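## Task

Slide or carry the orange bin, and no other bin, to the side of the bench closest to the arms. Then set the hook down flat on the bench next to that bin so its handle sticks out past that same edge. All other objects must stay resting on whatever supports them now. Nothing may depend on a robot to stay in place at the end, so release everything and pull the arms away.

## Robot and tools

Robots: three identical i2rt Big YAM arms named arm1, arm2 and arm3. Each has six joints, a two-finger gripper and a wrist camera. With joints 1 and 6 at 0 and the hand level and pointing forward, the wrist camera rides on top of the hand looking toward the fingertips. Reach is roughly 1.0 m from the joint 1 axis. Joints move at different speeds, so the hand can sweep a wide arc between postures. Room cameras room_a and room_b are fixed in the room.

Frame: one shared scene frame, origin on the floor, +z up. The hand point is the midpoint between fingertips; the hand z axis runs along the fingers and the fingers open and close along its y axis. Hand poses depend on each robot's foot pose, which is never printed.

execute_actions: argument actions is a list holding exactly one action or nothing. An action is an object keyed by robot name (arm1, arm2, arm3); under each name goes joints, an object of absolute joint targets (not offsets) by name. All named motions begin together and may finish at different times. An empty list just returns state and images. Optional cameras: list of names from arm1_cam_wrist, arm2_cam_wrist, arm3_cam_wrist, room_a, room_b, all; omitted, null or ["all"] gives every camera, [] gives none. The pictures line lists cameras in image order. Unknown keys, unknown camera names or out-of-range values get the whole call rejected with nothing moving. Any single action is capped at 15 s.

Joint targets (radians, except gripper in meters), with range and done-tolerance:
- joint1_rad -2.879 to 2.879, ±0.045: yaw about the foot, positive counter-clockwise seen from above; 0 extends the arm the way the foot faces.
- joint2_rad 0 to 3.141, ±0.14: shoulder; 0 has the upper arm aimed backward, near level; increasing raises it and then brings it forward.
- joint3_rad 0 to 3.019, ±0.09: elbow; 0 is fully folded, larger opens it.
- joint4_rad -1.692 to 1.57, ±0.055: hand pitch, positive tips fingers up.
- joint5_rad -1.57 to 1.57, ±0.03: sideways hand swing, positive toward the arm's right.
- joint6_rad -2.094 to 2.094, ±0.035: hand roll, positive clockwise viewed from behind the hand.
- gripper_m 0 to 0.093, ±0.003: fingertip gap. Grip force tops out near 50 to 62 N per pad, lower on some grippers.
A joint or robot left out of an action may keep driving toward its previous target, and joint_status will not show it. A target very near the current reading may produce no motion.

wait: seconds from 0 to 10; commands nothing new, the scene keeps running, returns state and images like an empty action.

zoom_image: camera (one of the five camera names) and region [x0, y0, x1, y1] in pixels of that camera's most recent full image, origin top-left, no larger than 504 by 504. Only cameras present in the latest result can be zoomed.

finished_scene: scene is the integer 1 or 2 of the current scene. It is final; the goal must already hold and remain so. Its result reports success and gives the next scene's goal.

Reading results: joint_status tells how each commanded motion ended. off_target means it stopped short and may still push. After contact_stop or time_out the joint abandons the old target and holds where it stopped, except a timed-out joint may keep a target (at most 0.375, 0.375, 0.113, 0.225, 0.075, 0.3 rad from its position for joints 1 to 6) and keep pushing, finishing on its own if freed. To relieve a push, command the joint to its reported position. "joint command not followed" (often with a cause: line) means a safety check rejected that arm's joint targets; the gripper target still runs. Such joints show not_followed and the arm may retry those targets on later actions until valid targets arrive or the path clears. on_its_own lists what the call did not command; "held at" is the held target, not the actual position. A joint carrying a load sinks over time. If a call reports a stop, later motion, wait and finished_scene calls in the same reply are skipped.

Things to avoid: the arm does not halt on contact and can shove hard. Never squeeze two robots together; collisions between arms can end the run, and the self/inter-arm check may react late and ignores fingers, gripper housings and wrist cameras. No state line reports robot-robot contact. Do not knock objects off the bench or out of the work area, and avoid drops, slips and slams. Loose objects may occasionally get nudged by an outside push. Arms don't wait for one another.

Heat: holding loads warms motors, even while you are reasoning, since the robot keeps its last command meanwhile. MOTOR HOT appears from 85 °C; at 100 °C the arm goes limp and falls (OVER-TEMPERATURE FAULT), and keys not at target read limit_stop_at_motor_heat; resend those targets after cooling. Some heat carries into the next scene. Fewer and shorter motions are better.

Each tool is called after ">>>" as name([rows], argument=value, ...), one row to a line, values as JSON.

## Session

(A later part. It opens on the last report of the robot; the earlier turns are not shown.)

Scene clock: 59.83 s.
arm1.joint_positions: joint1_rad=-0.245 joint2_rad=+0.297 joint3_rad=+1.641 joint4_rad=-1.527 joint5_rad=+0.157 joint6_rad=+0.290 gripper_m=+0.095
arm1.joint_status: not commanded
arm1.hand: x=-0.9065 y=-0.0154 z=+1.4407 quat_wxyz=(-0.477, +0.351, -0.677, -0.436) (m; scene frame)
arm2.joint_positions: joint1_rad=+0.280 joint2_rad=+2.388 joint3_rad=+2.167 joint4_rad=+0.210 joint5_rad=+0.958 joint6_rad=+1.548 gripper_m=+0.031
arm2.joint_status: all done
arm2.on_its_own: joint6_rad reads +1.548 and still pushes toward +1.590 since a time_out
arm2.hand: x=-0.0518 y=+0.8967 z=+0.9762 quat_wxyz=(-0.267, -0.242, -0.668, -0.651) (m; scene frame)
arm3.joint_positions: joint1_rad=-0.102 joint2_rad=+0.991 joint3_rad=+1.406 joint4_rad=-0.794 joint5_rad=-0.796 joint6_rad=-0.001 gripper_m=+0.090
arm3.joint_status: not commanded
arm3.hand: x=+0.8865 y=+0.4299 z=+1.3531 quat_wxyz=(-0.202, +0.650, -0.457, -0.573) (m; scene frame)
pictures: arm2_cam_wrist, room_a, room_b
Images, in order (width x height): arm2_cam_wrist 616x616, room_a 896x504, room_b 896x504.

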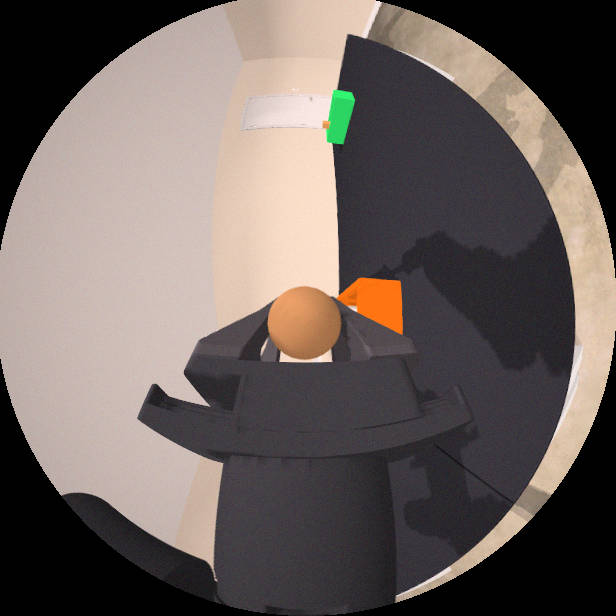

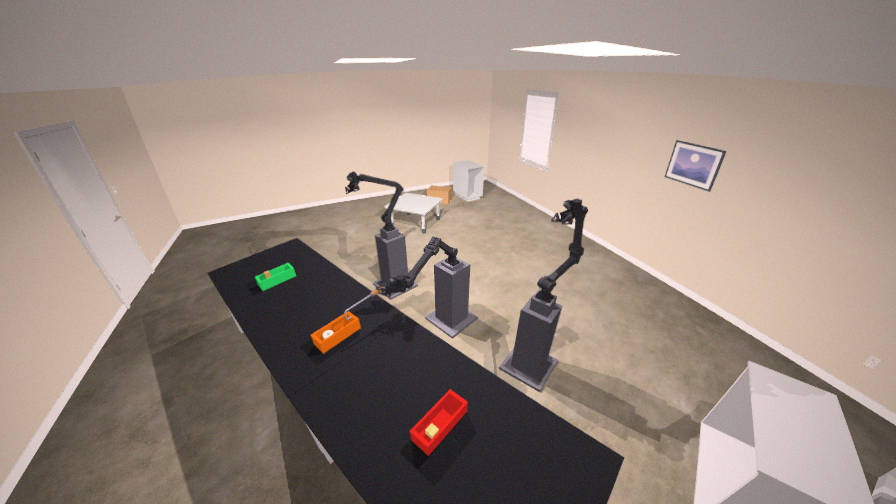

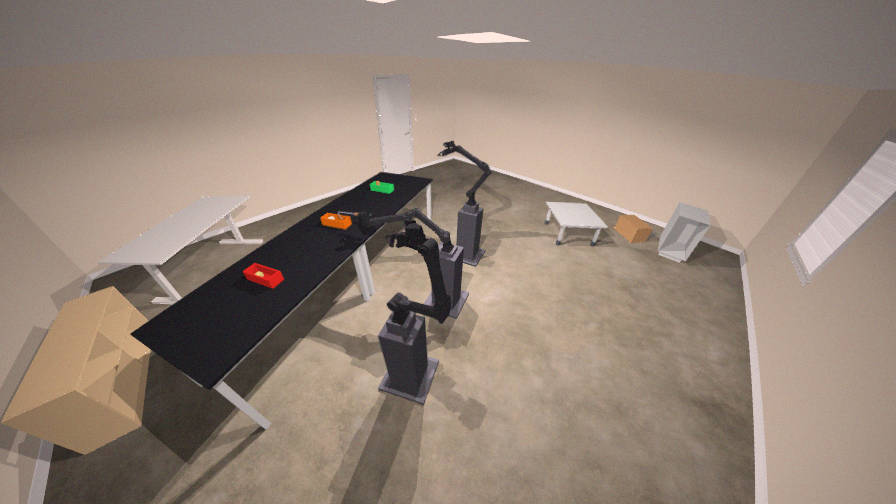

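>>> execute_actions([
  {"arm2":{"joints":{"joint2_rad":2.44,"joint4_rad":0.12}}},
], cameras=[])

>>> execute_actions([
  {"arm2":{"joints":{"joint2_rad":2.24,"joint3_rad":1.88,"joint4_rad":0.295}}},
], cameras=[])

>>> execute_actions([
  {"arm2":{"joints":{"joint2_rad":2.075,"joint3_rad":1.58,"joint4_rad":0.43}}},
], cameras=["room_a"])

>>> execute_actions([
  {"arm2":{"joints":{"joint2_rad":1.925,"joint3_rad":1.32,"joint4_rad":0.54}}},
], cameras=[])

>>> execute_actions([
  {"arm2":{"joints":{"joint2_rad":1.805,"joint3_rad":1.12,"joint4_rad":0.62}}},
], cameras=["arm2_cam_wrist","arm3_cam_wrist","room_b"])

>>> zoom_image(camera="room_b", region=[310,190,430,270])

Scene clock: 67.03 s.
arm1.joint_positions: joint1_rad=-0.245 joint2_rad=+0.297 joint3_rad=+1.641 joint4_rad=-1.527 joint5_rad=+0.157 joint6_rad=+0.290 gripper_m=+0.095
arm1.joint_status: not commanded
arm1.hand: x=-0.9065 y=-0.0154 z=+1.4407 quat_wxyz=(-0.477, +0.351, -0.677, -0.436) (m; scene frame)
arm2.joint_positions: joint1_rad=+0.279 joint2_rad=+2.453 joint3_rad=+2.167 joint4_rad=+0.127 joint5_rad=+0.959 joint6_rad=+1.603 gripper_m=+0.031
arm2.joint_status: all done
arm2.on_its_own: joint6_rad moved +0.055 to your old target +1.590
arm2.hand: x=-0.0520 y=+0.9004 z=+0.9054 quat_wxyz=(-0.278, -0.231, -0.703, -0.613) (m; scene frame)
arm3.joint_positions: joint1_rad=-0.102 joint2_rad=+0.991 joint3_rad=+1.406 joint4_rad=-0.794 joint5_rad=-0.796 joint6_rad=-0.001 gripper_m=+0.090
arm3.joint_status: not commanded
arm3.hand: x=+0.8865 y=+0.4299 z=+1.3531 quat_wxyz=(-0.202, +0.650, -0.457, -0.573) (m; scene frame)
pictures: none
No camera images: the call's "cameras" was empty. Leave "cameras" out to get every camera's image.

Scene clock: 68.07 s.
arm1.joint_positions: joint1_rad=-0.245 joint2_rad=+0.297 joint3_rad=+1.641 joint4_rad=-1.527 joint5_rad=+0.157 joint6_rad=+0.290 gripper_m=+0.095
arm1.joint_status: not commanded
arm1.hand: x=-0.9065 y=-0.0154 z=+1.4407 quat_wxyz=(-0.477, +0.351, -0.677, -0.436) (m; scene frame)
arm2.joint_positions: joint1_rad=+0.279 joint2_rad=+2.295 joint3_rad=+1.880 joint4_rad=+0.258 joint5_rad=+0.957 joint6_rad=+1.586 gripper_m=+0.031
arm2.joint_status: all done
arm2.hand: x=-0.0411 y=+0.8513 z=+0.9100 quat_wxyz=(-0.283, -0.225, -0.704, -0.611) (m; scene frame)
arm3.joint_positions: joint1_rad=-0.102 joint2_rad=+0.991 joint3_rad=+1.406 joint4_rad=-0.794 joint5_rad=-0.796 joint6_rad=-0.001 gripper_m=+0.090
arm3.joint_status: not commanded
arm3.hand: x=+0.8865 y=+0.4299 z=+1.3531 quat_wxyz=(-0.202, +0.650, -0.457, -0.573) (m; scene frame)
pictures: none
No camera images: the call's "cameras" was empty. Leave "cameras" out to get every camera's image.

Scene clock: 69.07 s.
arm1.joint_positions: joint1_rad=-0.245 joint2_rad=+0.297 joint3_rad=+1.641 joint4_rad=-1.527 joint5_rad=+0.157 joint6_rad=+0.290 gripper_m=+0.095
arm1.joint_status: not commanded
arm1.hand: x=-0.9065 y=-0.0154 z=+1.4407 quat_wxyz=(-0.477, +0.351, -0.677, -0.436) (m; scene frame)
arm2.joint_positions: joint1_rad=+0.279 joint2_rad=+2.127 joint3_rad=+1.575 joint4_rad=+0.389 joint5_rad=+0.957 joint6_rad=+1.577 gripper_m=+0.031
arm2.joint_status: all done
arm2.hand: x=-0.0260 y=+0.7843 z=+0.9108 quat_wxyz=(-0.286, -0.221, -0.707, -0.608) (m; scene frame)
arm3.joint_positions: joint1_rad=-0.102 joint2_rad=+0.991 joint3_rad=+1.406 joint4_rad=-0.794 joint5_rad=-0.796 joint6_rad=-0.001 gripper_m=+0.090
arm3.joint_status: not commanded
arm3.hand: x=+0.8865 y=+0.4299 z=+1.3531 quat_wxyz=(-0.202, +0.650, -0.457, -0.573) (m; scene frame)
pictures: room_a
Images, in order (width x height): room_a 896x504.

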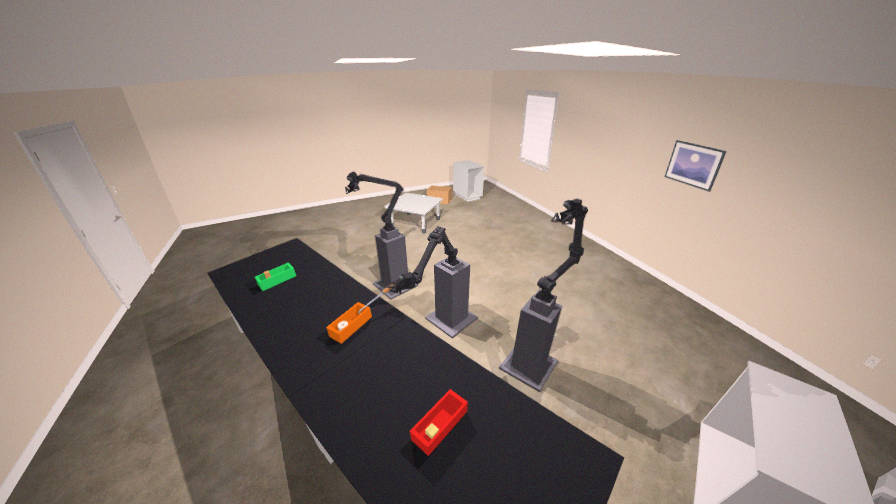

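Scene clock: 70.03 s.
arm1.joint_positions: joint1_rad=-0.245 joint2_rad=+0.297 joint3_rad=+1.641 joint4_rad=-1.527 joint5_rad=+0.157 joint6_rad=+0.290 gripper_m=+0.095
arm1.joint_status: not commanded
arm1.hand: x=-0.9065 y=-0.0154 z=+1.4407 quat_wxyz=(-0.477, +0.351, -0.677, -0.436) (m; scene frame)
arm2.joint_positions: joint1_rad=+0.279 joint2_rad=+1.974 joint3_rad=+1.312 joint4_rad=+0.493 joint5_rad=+0.957 joint6_rad=+1.574 gripper_m=+0.031
arm2.joint_status: all done
arm2.hand: x=-0.0105 y=+0.7152 z=+0.9116 quat_wxyz=(-0.289, -0.218, -0.709, -0.605) (m; scene frame)
arm3.joint_positions: joint1_rad=-0.102 joint2_rad=+0.991 joint3_rad=+1.406 joint4_rad=-0.794 joint5_rad=-0.796 joint6_rad=-0.001 gripper_m=+0.090
arm3.joint_status: not commanded
arm3.hand: x=+0.8865 y=+0.4299 z=+1.3531 quat_wxyz=(-0.202, +0.650, -0.457, -0.573) (m; scene frame)
pictures: none
No camera images: the call's "cameras" was empty. Leave "cameras" out to get every camera's image.

Scene clock: 70.90 s.
arm1.joint_positions: joint1_rad=-0.245 joint2_rad=+0.297 joint3_rad=+1.641 joint4_rad=-1.527 joint5_rad=+0.157 joint6_rad=+0.290 gripper_m=+0.095
arm1.joint_status: not commanded
arm1.hand: x=-0.9065 y=-0.0154 z=+1.4407 quat_wxyz=(-0.477, +0.351, -0.677, -0.436) (m; scene frame)
arm2.joint_positions: joint1_rad=+0.279 joint2_rad=+1.853 joint3_rad=+1.110 joint4_rad=+0.569 joint5_rad=+0.958 joint6_rad=+1.572 gripper_m=+0.031
arm2.joint_status: all done
arm2.hand: x=+0.0030 y=+0.6562 z=+0.9114 quat_wxyz=(-0.290, -0.217, -0.710, -0.604) (m; scene frame)
arm3.joint_positions: joint1_rad=-0.102 joint2_rad=+0.991 joint3_rad=+1.406 joint4_rad=-0.794 joint5_rad=-0.796 joint6_rad=-0.001 gripper_m=+0.090
arm3.joint_status: not commanded
arm3.hand: x=+0.8865 y=+0.4299 z=+1.3531 quat_wxyz=(-0.202, +0.650, -0.457, -0.573) (m; scene frame)
pictures: arm2_cam_wrist, arm3_cam_wrist, room_b
Images, in order (width x height): arm2_cam_wrist 616x616, arm3_cam_wrist 616x616, room_b 896x504.

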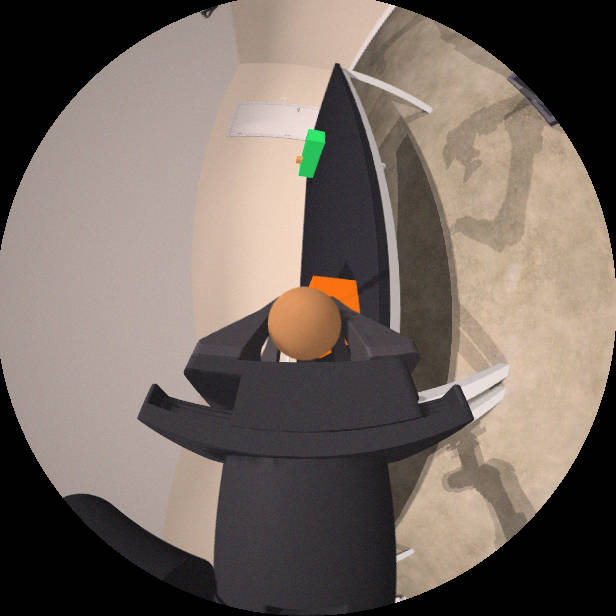

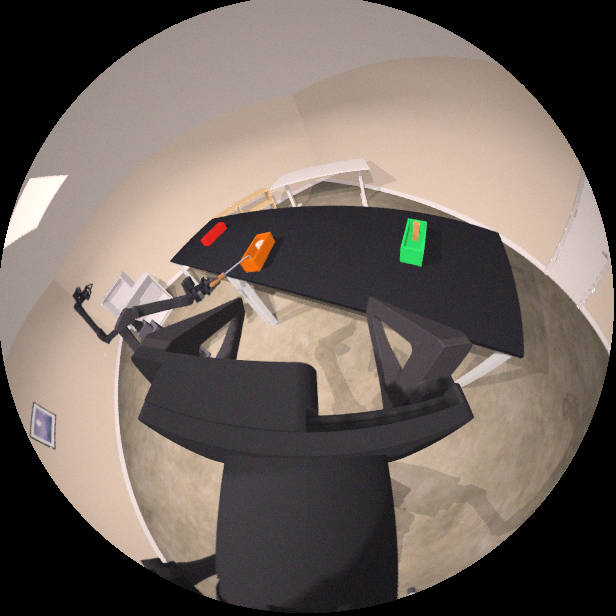

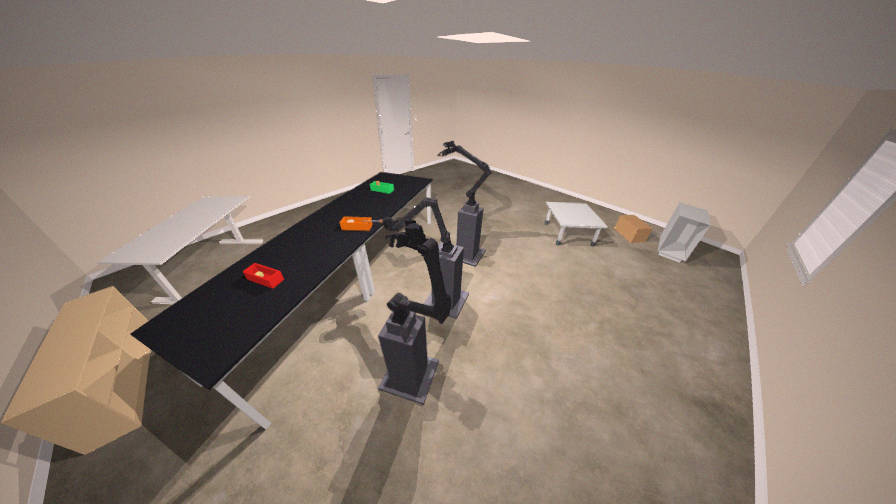

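Region (310, 190, 430, 270) of room_b's 896x504 image, scaled by 4.200, with more detail than that image has.

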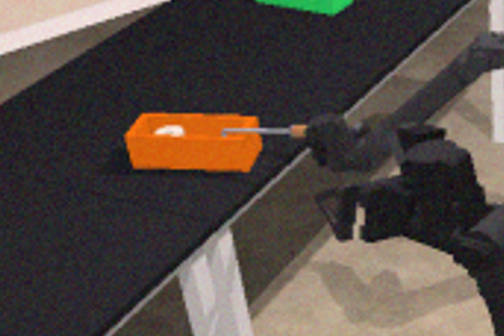

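>>> execute_actions([
  {"arm2":{"joints":{"joint1_rad":0.33,"joint2_rad":1.72,"joint3_rad":0.99,"joint4_rad":0.67}}},
], cameras=["room_b"])

>>> zoom_image(camera="room_b", region=[310,190,430,270])

>>> execute_actions([
  {"arm2":{"joints":{"joint3_rad":1.42,"joint4_rad":0.9}}},
], cameras=[])

>>> execute_actions([
  {"arm2":{"joints":{"joint1_rad":-0.21,"joint5_rad":-0.27,"joint6_rad":-0.01}}},
], cameras=[])

>>> execute_actions([
  {"arm2":{"joints":{"joint2_rad":2.05}}},
], cameras=["room_a","arm2_cam_wrist"])

Scene clock: 75.70 s.
arm1.joint_positions: joint1_rad=-0.245 joint2_rad=+0.297 joint3_rad=+1.641 joint4_rad=-1.527 joint5_rad=+0.157 joint6_rad=+0.290 gripper_m=+0.095
arm1.joint_status: not commanded
arm1.hand: x=-0.9065 y=-0.0154 z=+1.4407 quat_wxyz=(-0.477, +0.351, -0.677, -0.436) (m; scene frame)
arm2.joint_positions: joint1_rad=+0.328 joint2_rad=+1.769 joint3_rad=+0.978 joint4_rad=+0.617 joint5_rad=+0.957 joint6_rad=+1.571 gripper_m=+0.031
arm2.joint_status: all done
arm2.hand: x=-0.0179 y=+0.6147 z=+0.9117 quat_wxyz=(-0.275, -0.199, -0.716, -0.610) (m; scene frame)
arm3.joint_positions: joint1_rad=-0.102 joint2_rad=+0.991 joint3_rad=+1.406 joint4_rad=-0.794 joint5_rad=-0.796 joint6_rad=-0.001 gripper_m=+0.090
arm3.joint_status: not commanded
arm3.hand: x=+0.8865 y=+0.4299 z=+1.3531 quat_wxyz=(-0.202, +0.650, -0.457, -0.573) (m; scene frame)
pictures: room_b
Images, in order (width x height): room_b 896x504.

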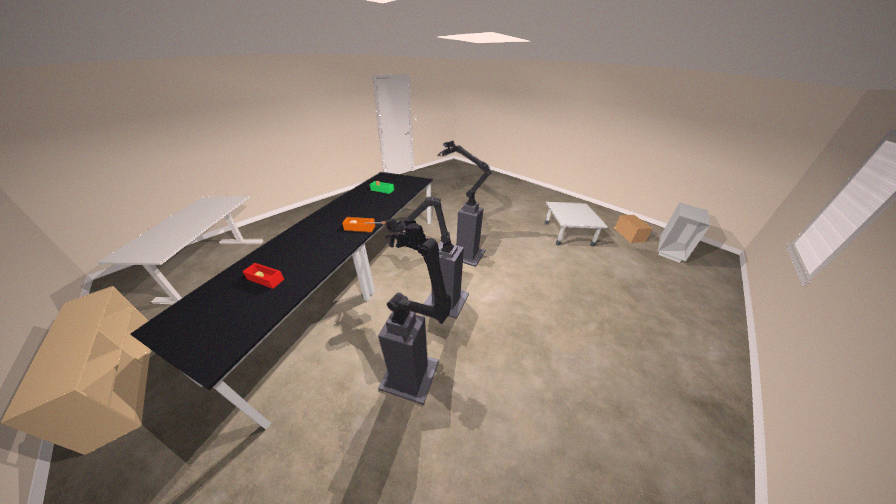

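Region (310, 190, 430, 270) of room_b's 896x504 image, scaled by 4.200, with more detail than that image has.

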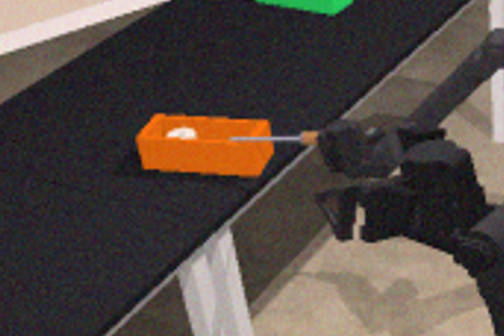

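Scene clock: 76.93 s.
arm1.joint_positions: joint1_rad=-0.245 joint2_rad=+0.297 joint3_rad=+1.641 joint4_rad=-1.527 joint5_rad=+0.157 joint6_rad=+0.290 gripper_m=+0.095
arm1.joint_status: not commanded
arm1.hand: x=-0.9065 y=-0.0154 z=+1.4407 quat_wxyz=(-0.477, +0.351, -0.677, -0.436) (m; scene frame)
arm2.joint_positions: joint1_rad=+0.328 joint2_rad=+1.743 joint3_rad=+1.355 joint4_rad=+0.865 joint5_rad=+0.966 joint6_rad=+1.561 gripper_m=+0.031
arm2.joint_status: all done
arm2.hand: x=-0.0338 y=+0.6731 z=+1.1499 quat_wxyz=(-0.145, -0.325, -0.515, -0.780) (m; scene frame)
arm3.joint_positions: joint1_rad=-0.102 joint2_rad=+0.991 joint3_rad=+1.406 joint4_rad=-0.794 joint5_rad=-0.796 joint6_rad=-0.001 gripper_m=+0.090
arm3.joint_status: not commanded
arm3.hand: x=+0.8865 y=+0.4299 z=+1.3531 quat_wxyz=(-0.202, +0.650, -0.457, -0.573) (m; scene frame)
pictures: none
No camera images: the call's "cameras" was empty. Leave "cameras" out to get every camera's image.

Scene clock: 79.07 s.
arm1.joint_positions: joint1_rad=-0.245 joint2_rad=+0.297 joint3_rad=+1.641 joint4_rad=-1.527 joint5_rad=+0.157 joint6_rad=+0.290 gripper_m=+0.095
arm1.joint_status: not commanded
arm1.hand: x=-0.9065 y=-0.0154 z=+1.4407 quat_wxyz=(-0.477, +0.351, -0.677, -0.436) (m; scene frame)
arm2.joint_positions: joint1_rad=-0.200 joint2_rad=+1.744 joint3_rad=+1.355 joint4_rad=+0.865 joint5_rad=-0.274 joint6_rad=+0.011 gripper_m=+0.031
arm2.joint_status: all done
arm2.hand: x=+0.1444 y=+0.7078 z=+1.1813 quat_wxyz=(-0.622, +0.410, -0.341, -0.573) (m; scene frame)
arm3.joint_positions: joint1_rad=-0.102 joint2_rad=+0.991 joint3_rad=+1.406 joint4_rad=-0.794 joint5_rad=-0.796 joint6_rad=-0.001 gripper_m=+0.090
arm3.joint_status: not commanded
arm3.hand: x=+0.8865 y=+0.4299 z=+1.3531 quat_wxyz=(-0.202, +0.650, -0.457, -0.573) (m; scene frame)
pictures: none
No camera images: the call's "cameras" was empty. Leave "cameras" out to get every camera's image.

Scene clock: 80.33 s.
arm1.joint_positions: joint1_rad=-0.245 joint2_rad=+0.297 joint3_rad=+1.641 joint4_rad=-1.527 joint5_rad=+0.157 joint6_rad=+0.290 gripper_m=+0.095
arm1.joint_status: not commanded
arm1.hand: x=-0.9065 y=-0.0154 z=+1.4407 quat_wxyz=(-0.477, +0.351, -0.677, -0.436) (m; scene frame)
arm2.joint_positions: joint1_rad=-0.201 joint2_rad=+2.093 joint3_rad=+1.358 joint4_rad=+0.869 joint5_rad=-0.270 joint6_rad=+0.002 gripper_m=+0.031
arm2.joint_status: all done
arm2.hand: x=+0.1651 y=+0.7729 z=+0.9247 quat_wxyz=(-0.535, +0.482, -0.456, -0.522) (m; scene frame)
arm3.joint_positions: joint1_rad=-0.102 joint2_rad=+0.991 joint3_rad=+1.406 joint4_rad=-0.794 joint5_rad=-0.796 joint6_rad=-0.001 gripper_m=+0.090
arm3.joint_status: not commanded
arm3.hand: x=+0.8865 y=+0.4299 z=+1.3531 quat_wxyz=(-0.202, +0.650, -0.457, -0.573) (m; scene frame)
pictures: arm2_cam_wrist, room_a
Images, in order (width x height): arm2_cam_wrist 616x616, room_a 896x504.

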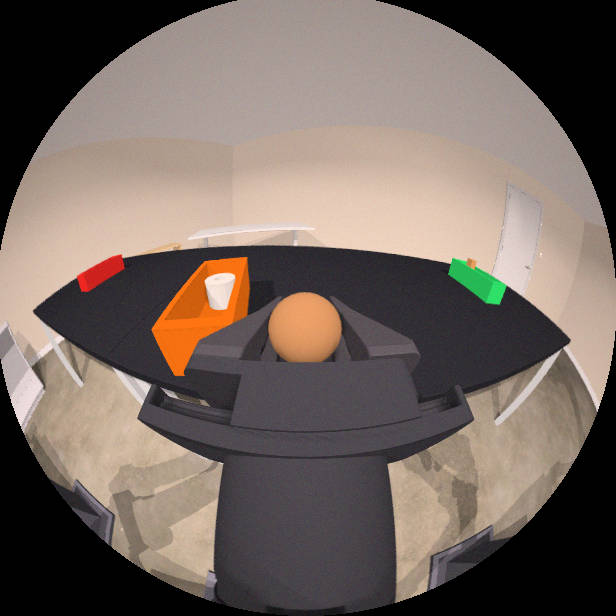

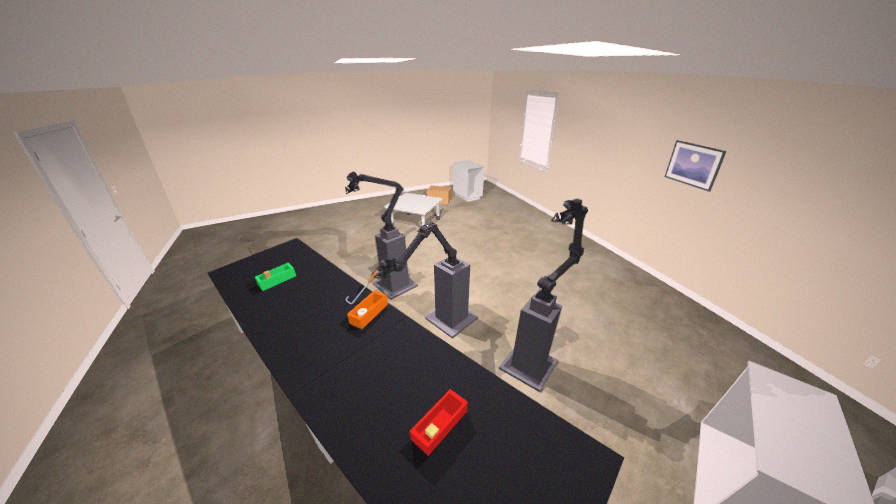

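>>> execute_actions([
  {"arm2":{"joints":{"joint2_rad":2.25}}},
], cameras=["arm2_cam_wrist","room_b"])

Scene clock: 83.30 s.
arm1.joint_positions: joint1_rad=-0.245 joint2_rad=+0.297 joint3_rad=+1.641 joint4_rad=-1.527 joint5_rad=+0.157 joint6_rad=+0.290 gripper_m=+0.095
arm1.joint_status: not commanded
arm1.hand: x=-0.9065 y=-0.0154 z=+1.4407 quat_wxyz=(-0.477, +0.351, -0.677, -0.436) (m; scene frame)
arm2.joint_positions: joint1_rad=-0.201 joint2_rad=+2.261 joint3_rad=+1.378 joint4_rad=+0.886 joint5_rad=-0.269 joint6_rad=+0.000 gripper_m=+0.031
arm2.joint_status: all done
arm2.hand: x=+0.1681 y=+0.7785 z=+0.8090 quat_wxyz=(-0.497, +0.506, -0.497, -0.499) (m; scene frame)
arm3.joint_positions: joint1_rad=-0.102 joint2_rad=+0.991 joint3_rad=+1.406 joint4_rad=-0.794 joint5_rad=-0.796 joint6_rad=-0.001 gripper_m=+0.090
arm3.joint_status: not commanded
arm3.hand: x=+0.8865 y=+0.4299 z=+1.3531 quat_wxyz=(-0.202, +0.650, -0.457, -0.573) (m; scene frame)
pictures: arm2_cam_wrist, room_b
Images, in order (width x height): arm2_cam_wrist 616x616, room_b 896x504.

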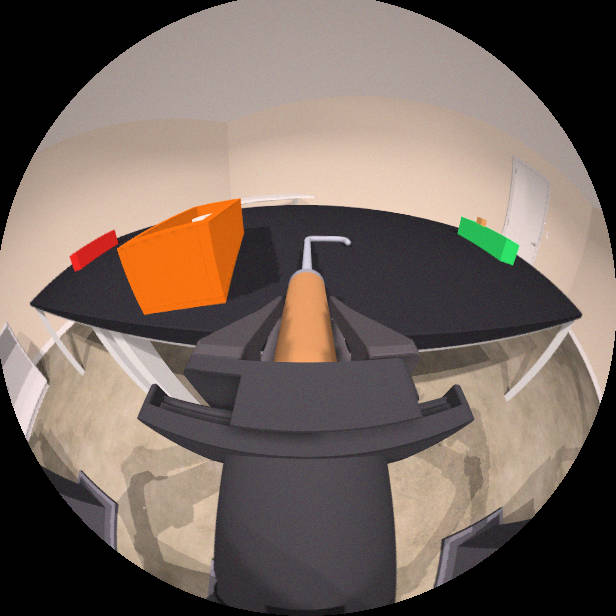

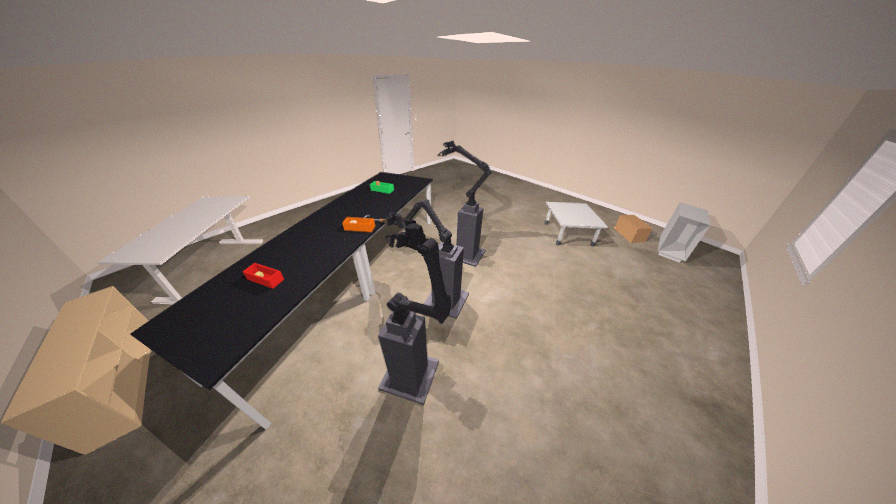

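>>> execute_actions([
  {"arm2":{"joints":{"gripper_m":0.09}}},
], cameras=[])

>>> execute_actions([
  {"arm2":{"joints":{"joint2_rad":1.7}}},
], cameras=["room_a","arm3_cam_wrist"])

>>> finished_scene(scene=2)

Scene clock: 87.47 s.
arm1.joint_positions: joint1_rad=-0.245 joint2_rad=+0.297 joint3_rad=+1.641 joint4_rad=-1.527 joint5_rad=+0.157 joint6_rad=+0.290 gripper_m=+0.095
arm1.joint_status: not commanded
arm1.hand: x=-0.9065 y=-0.0154 z=+1.4407 quat_wxyz=(-0.477, +0.351, -0.677, -0.436) (m; scene frame)
arm2.joint_positions: joint1_rad=-0.201 joint2_rad=+2.261 joint3_rad=+1.378 joint4_rad=+0.886 joint5_rad=-0.269 joint6_rad=+0.000 gripper_m=+0.090
arm2.joint_status: all done
arm2.hand: x=+0.1681 y=+0.7785 z=+0.8090 quat_wxyz=(-0.497, +0.506, -0.497, -0.499) (m; scene frame)
arm3.joint_positions: joint1_rad=-0.102 joint2_rad=+0.991 joint3_rad=+1.406 joint4_rad=-0.794 joint5_rad=-0.796 joint6_rad=-0.001 gripper_m=+0.090
arm3.joint_status: not commanded
arm3.hand: x=+0.8865 y=+0.4299 z=+1.3531 quat_wxyz=(-0.202, +0.650, -0.457, -0.573) (m; scene frame)
pictures: none
No camera images: the call's "cameras" was empty. Leave "cameras" out to get every camera's image.

Scene clock: 89.17 s.
arm1.joint_positions: joint1_rad=-0.245 joint2_rad=+0.297 joint3_rad=+1.641 joint4_rad=-1.527 joint5_rad=+0.157 joint6_rad=+0.290 gripper_m=+0.095
arm1.joint_status: not commanded
arm1.hand: x=-0.9065 y=-0.0154 z=+1.4407 quat_wxyz=(-0.477, +0.351, -0.677, -0.436) (m; scene frame)
arm2.joint_positions: joint1_rad=-0.201 joint2_rad=+1.698 joint3_rad=+1.400 joint4_rad=+0.895 joint5_rad=-0.269 joint6_rad=+0.000 gripper_m=+0.090
arm2.joint_status: all done
arm2.hand: x=+0.1409 y=+0.6891 z=+1.2450 quat_wxyz=(-0.655, +0.381, -0.296, -0.581) (m; scene frame)
arm3.joint_positions: joint1_rad=-0.102 joint2_rad=+0.991 joint3_rad=+1.406 joint4_rad=-0.794 joint5_rad=-0.796 joint6_rad=-0.001 gripper_m=+0.090
arm3.joint_status: not commanded
arm3.hand: x=+0.8865 y=+0.4299 z=+1.3531 quat_wxyz=(-0.202, +0.650, -0.457, -0.573) (m; scene frame)
pictures: arm3_cam_wrist, room_a
Images, in order (width x height): arm3_cam_wrist 616x616, room_a 896x504.

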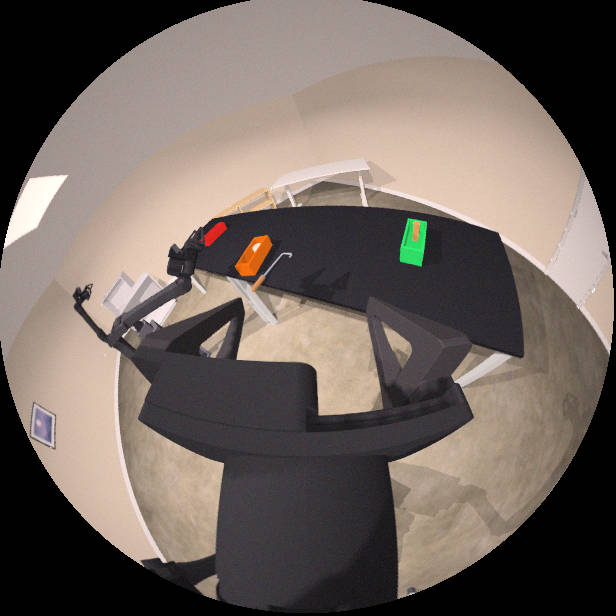

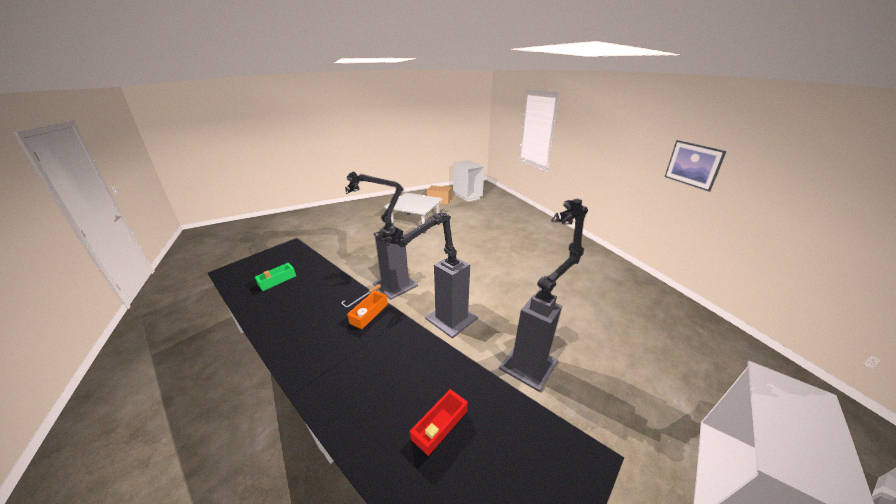

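The scene is finished: the task was done.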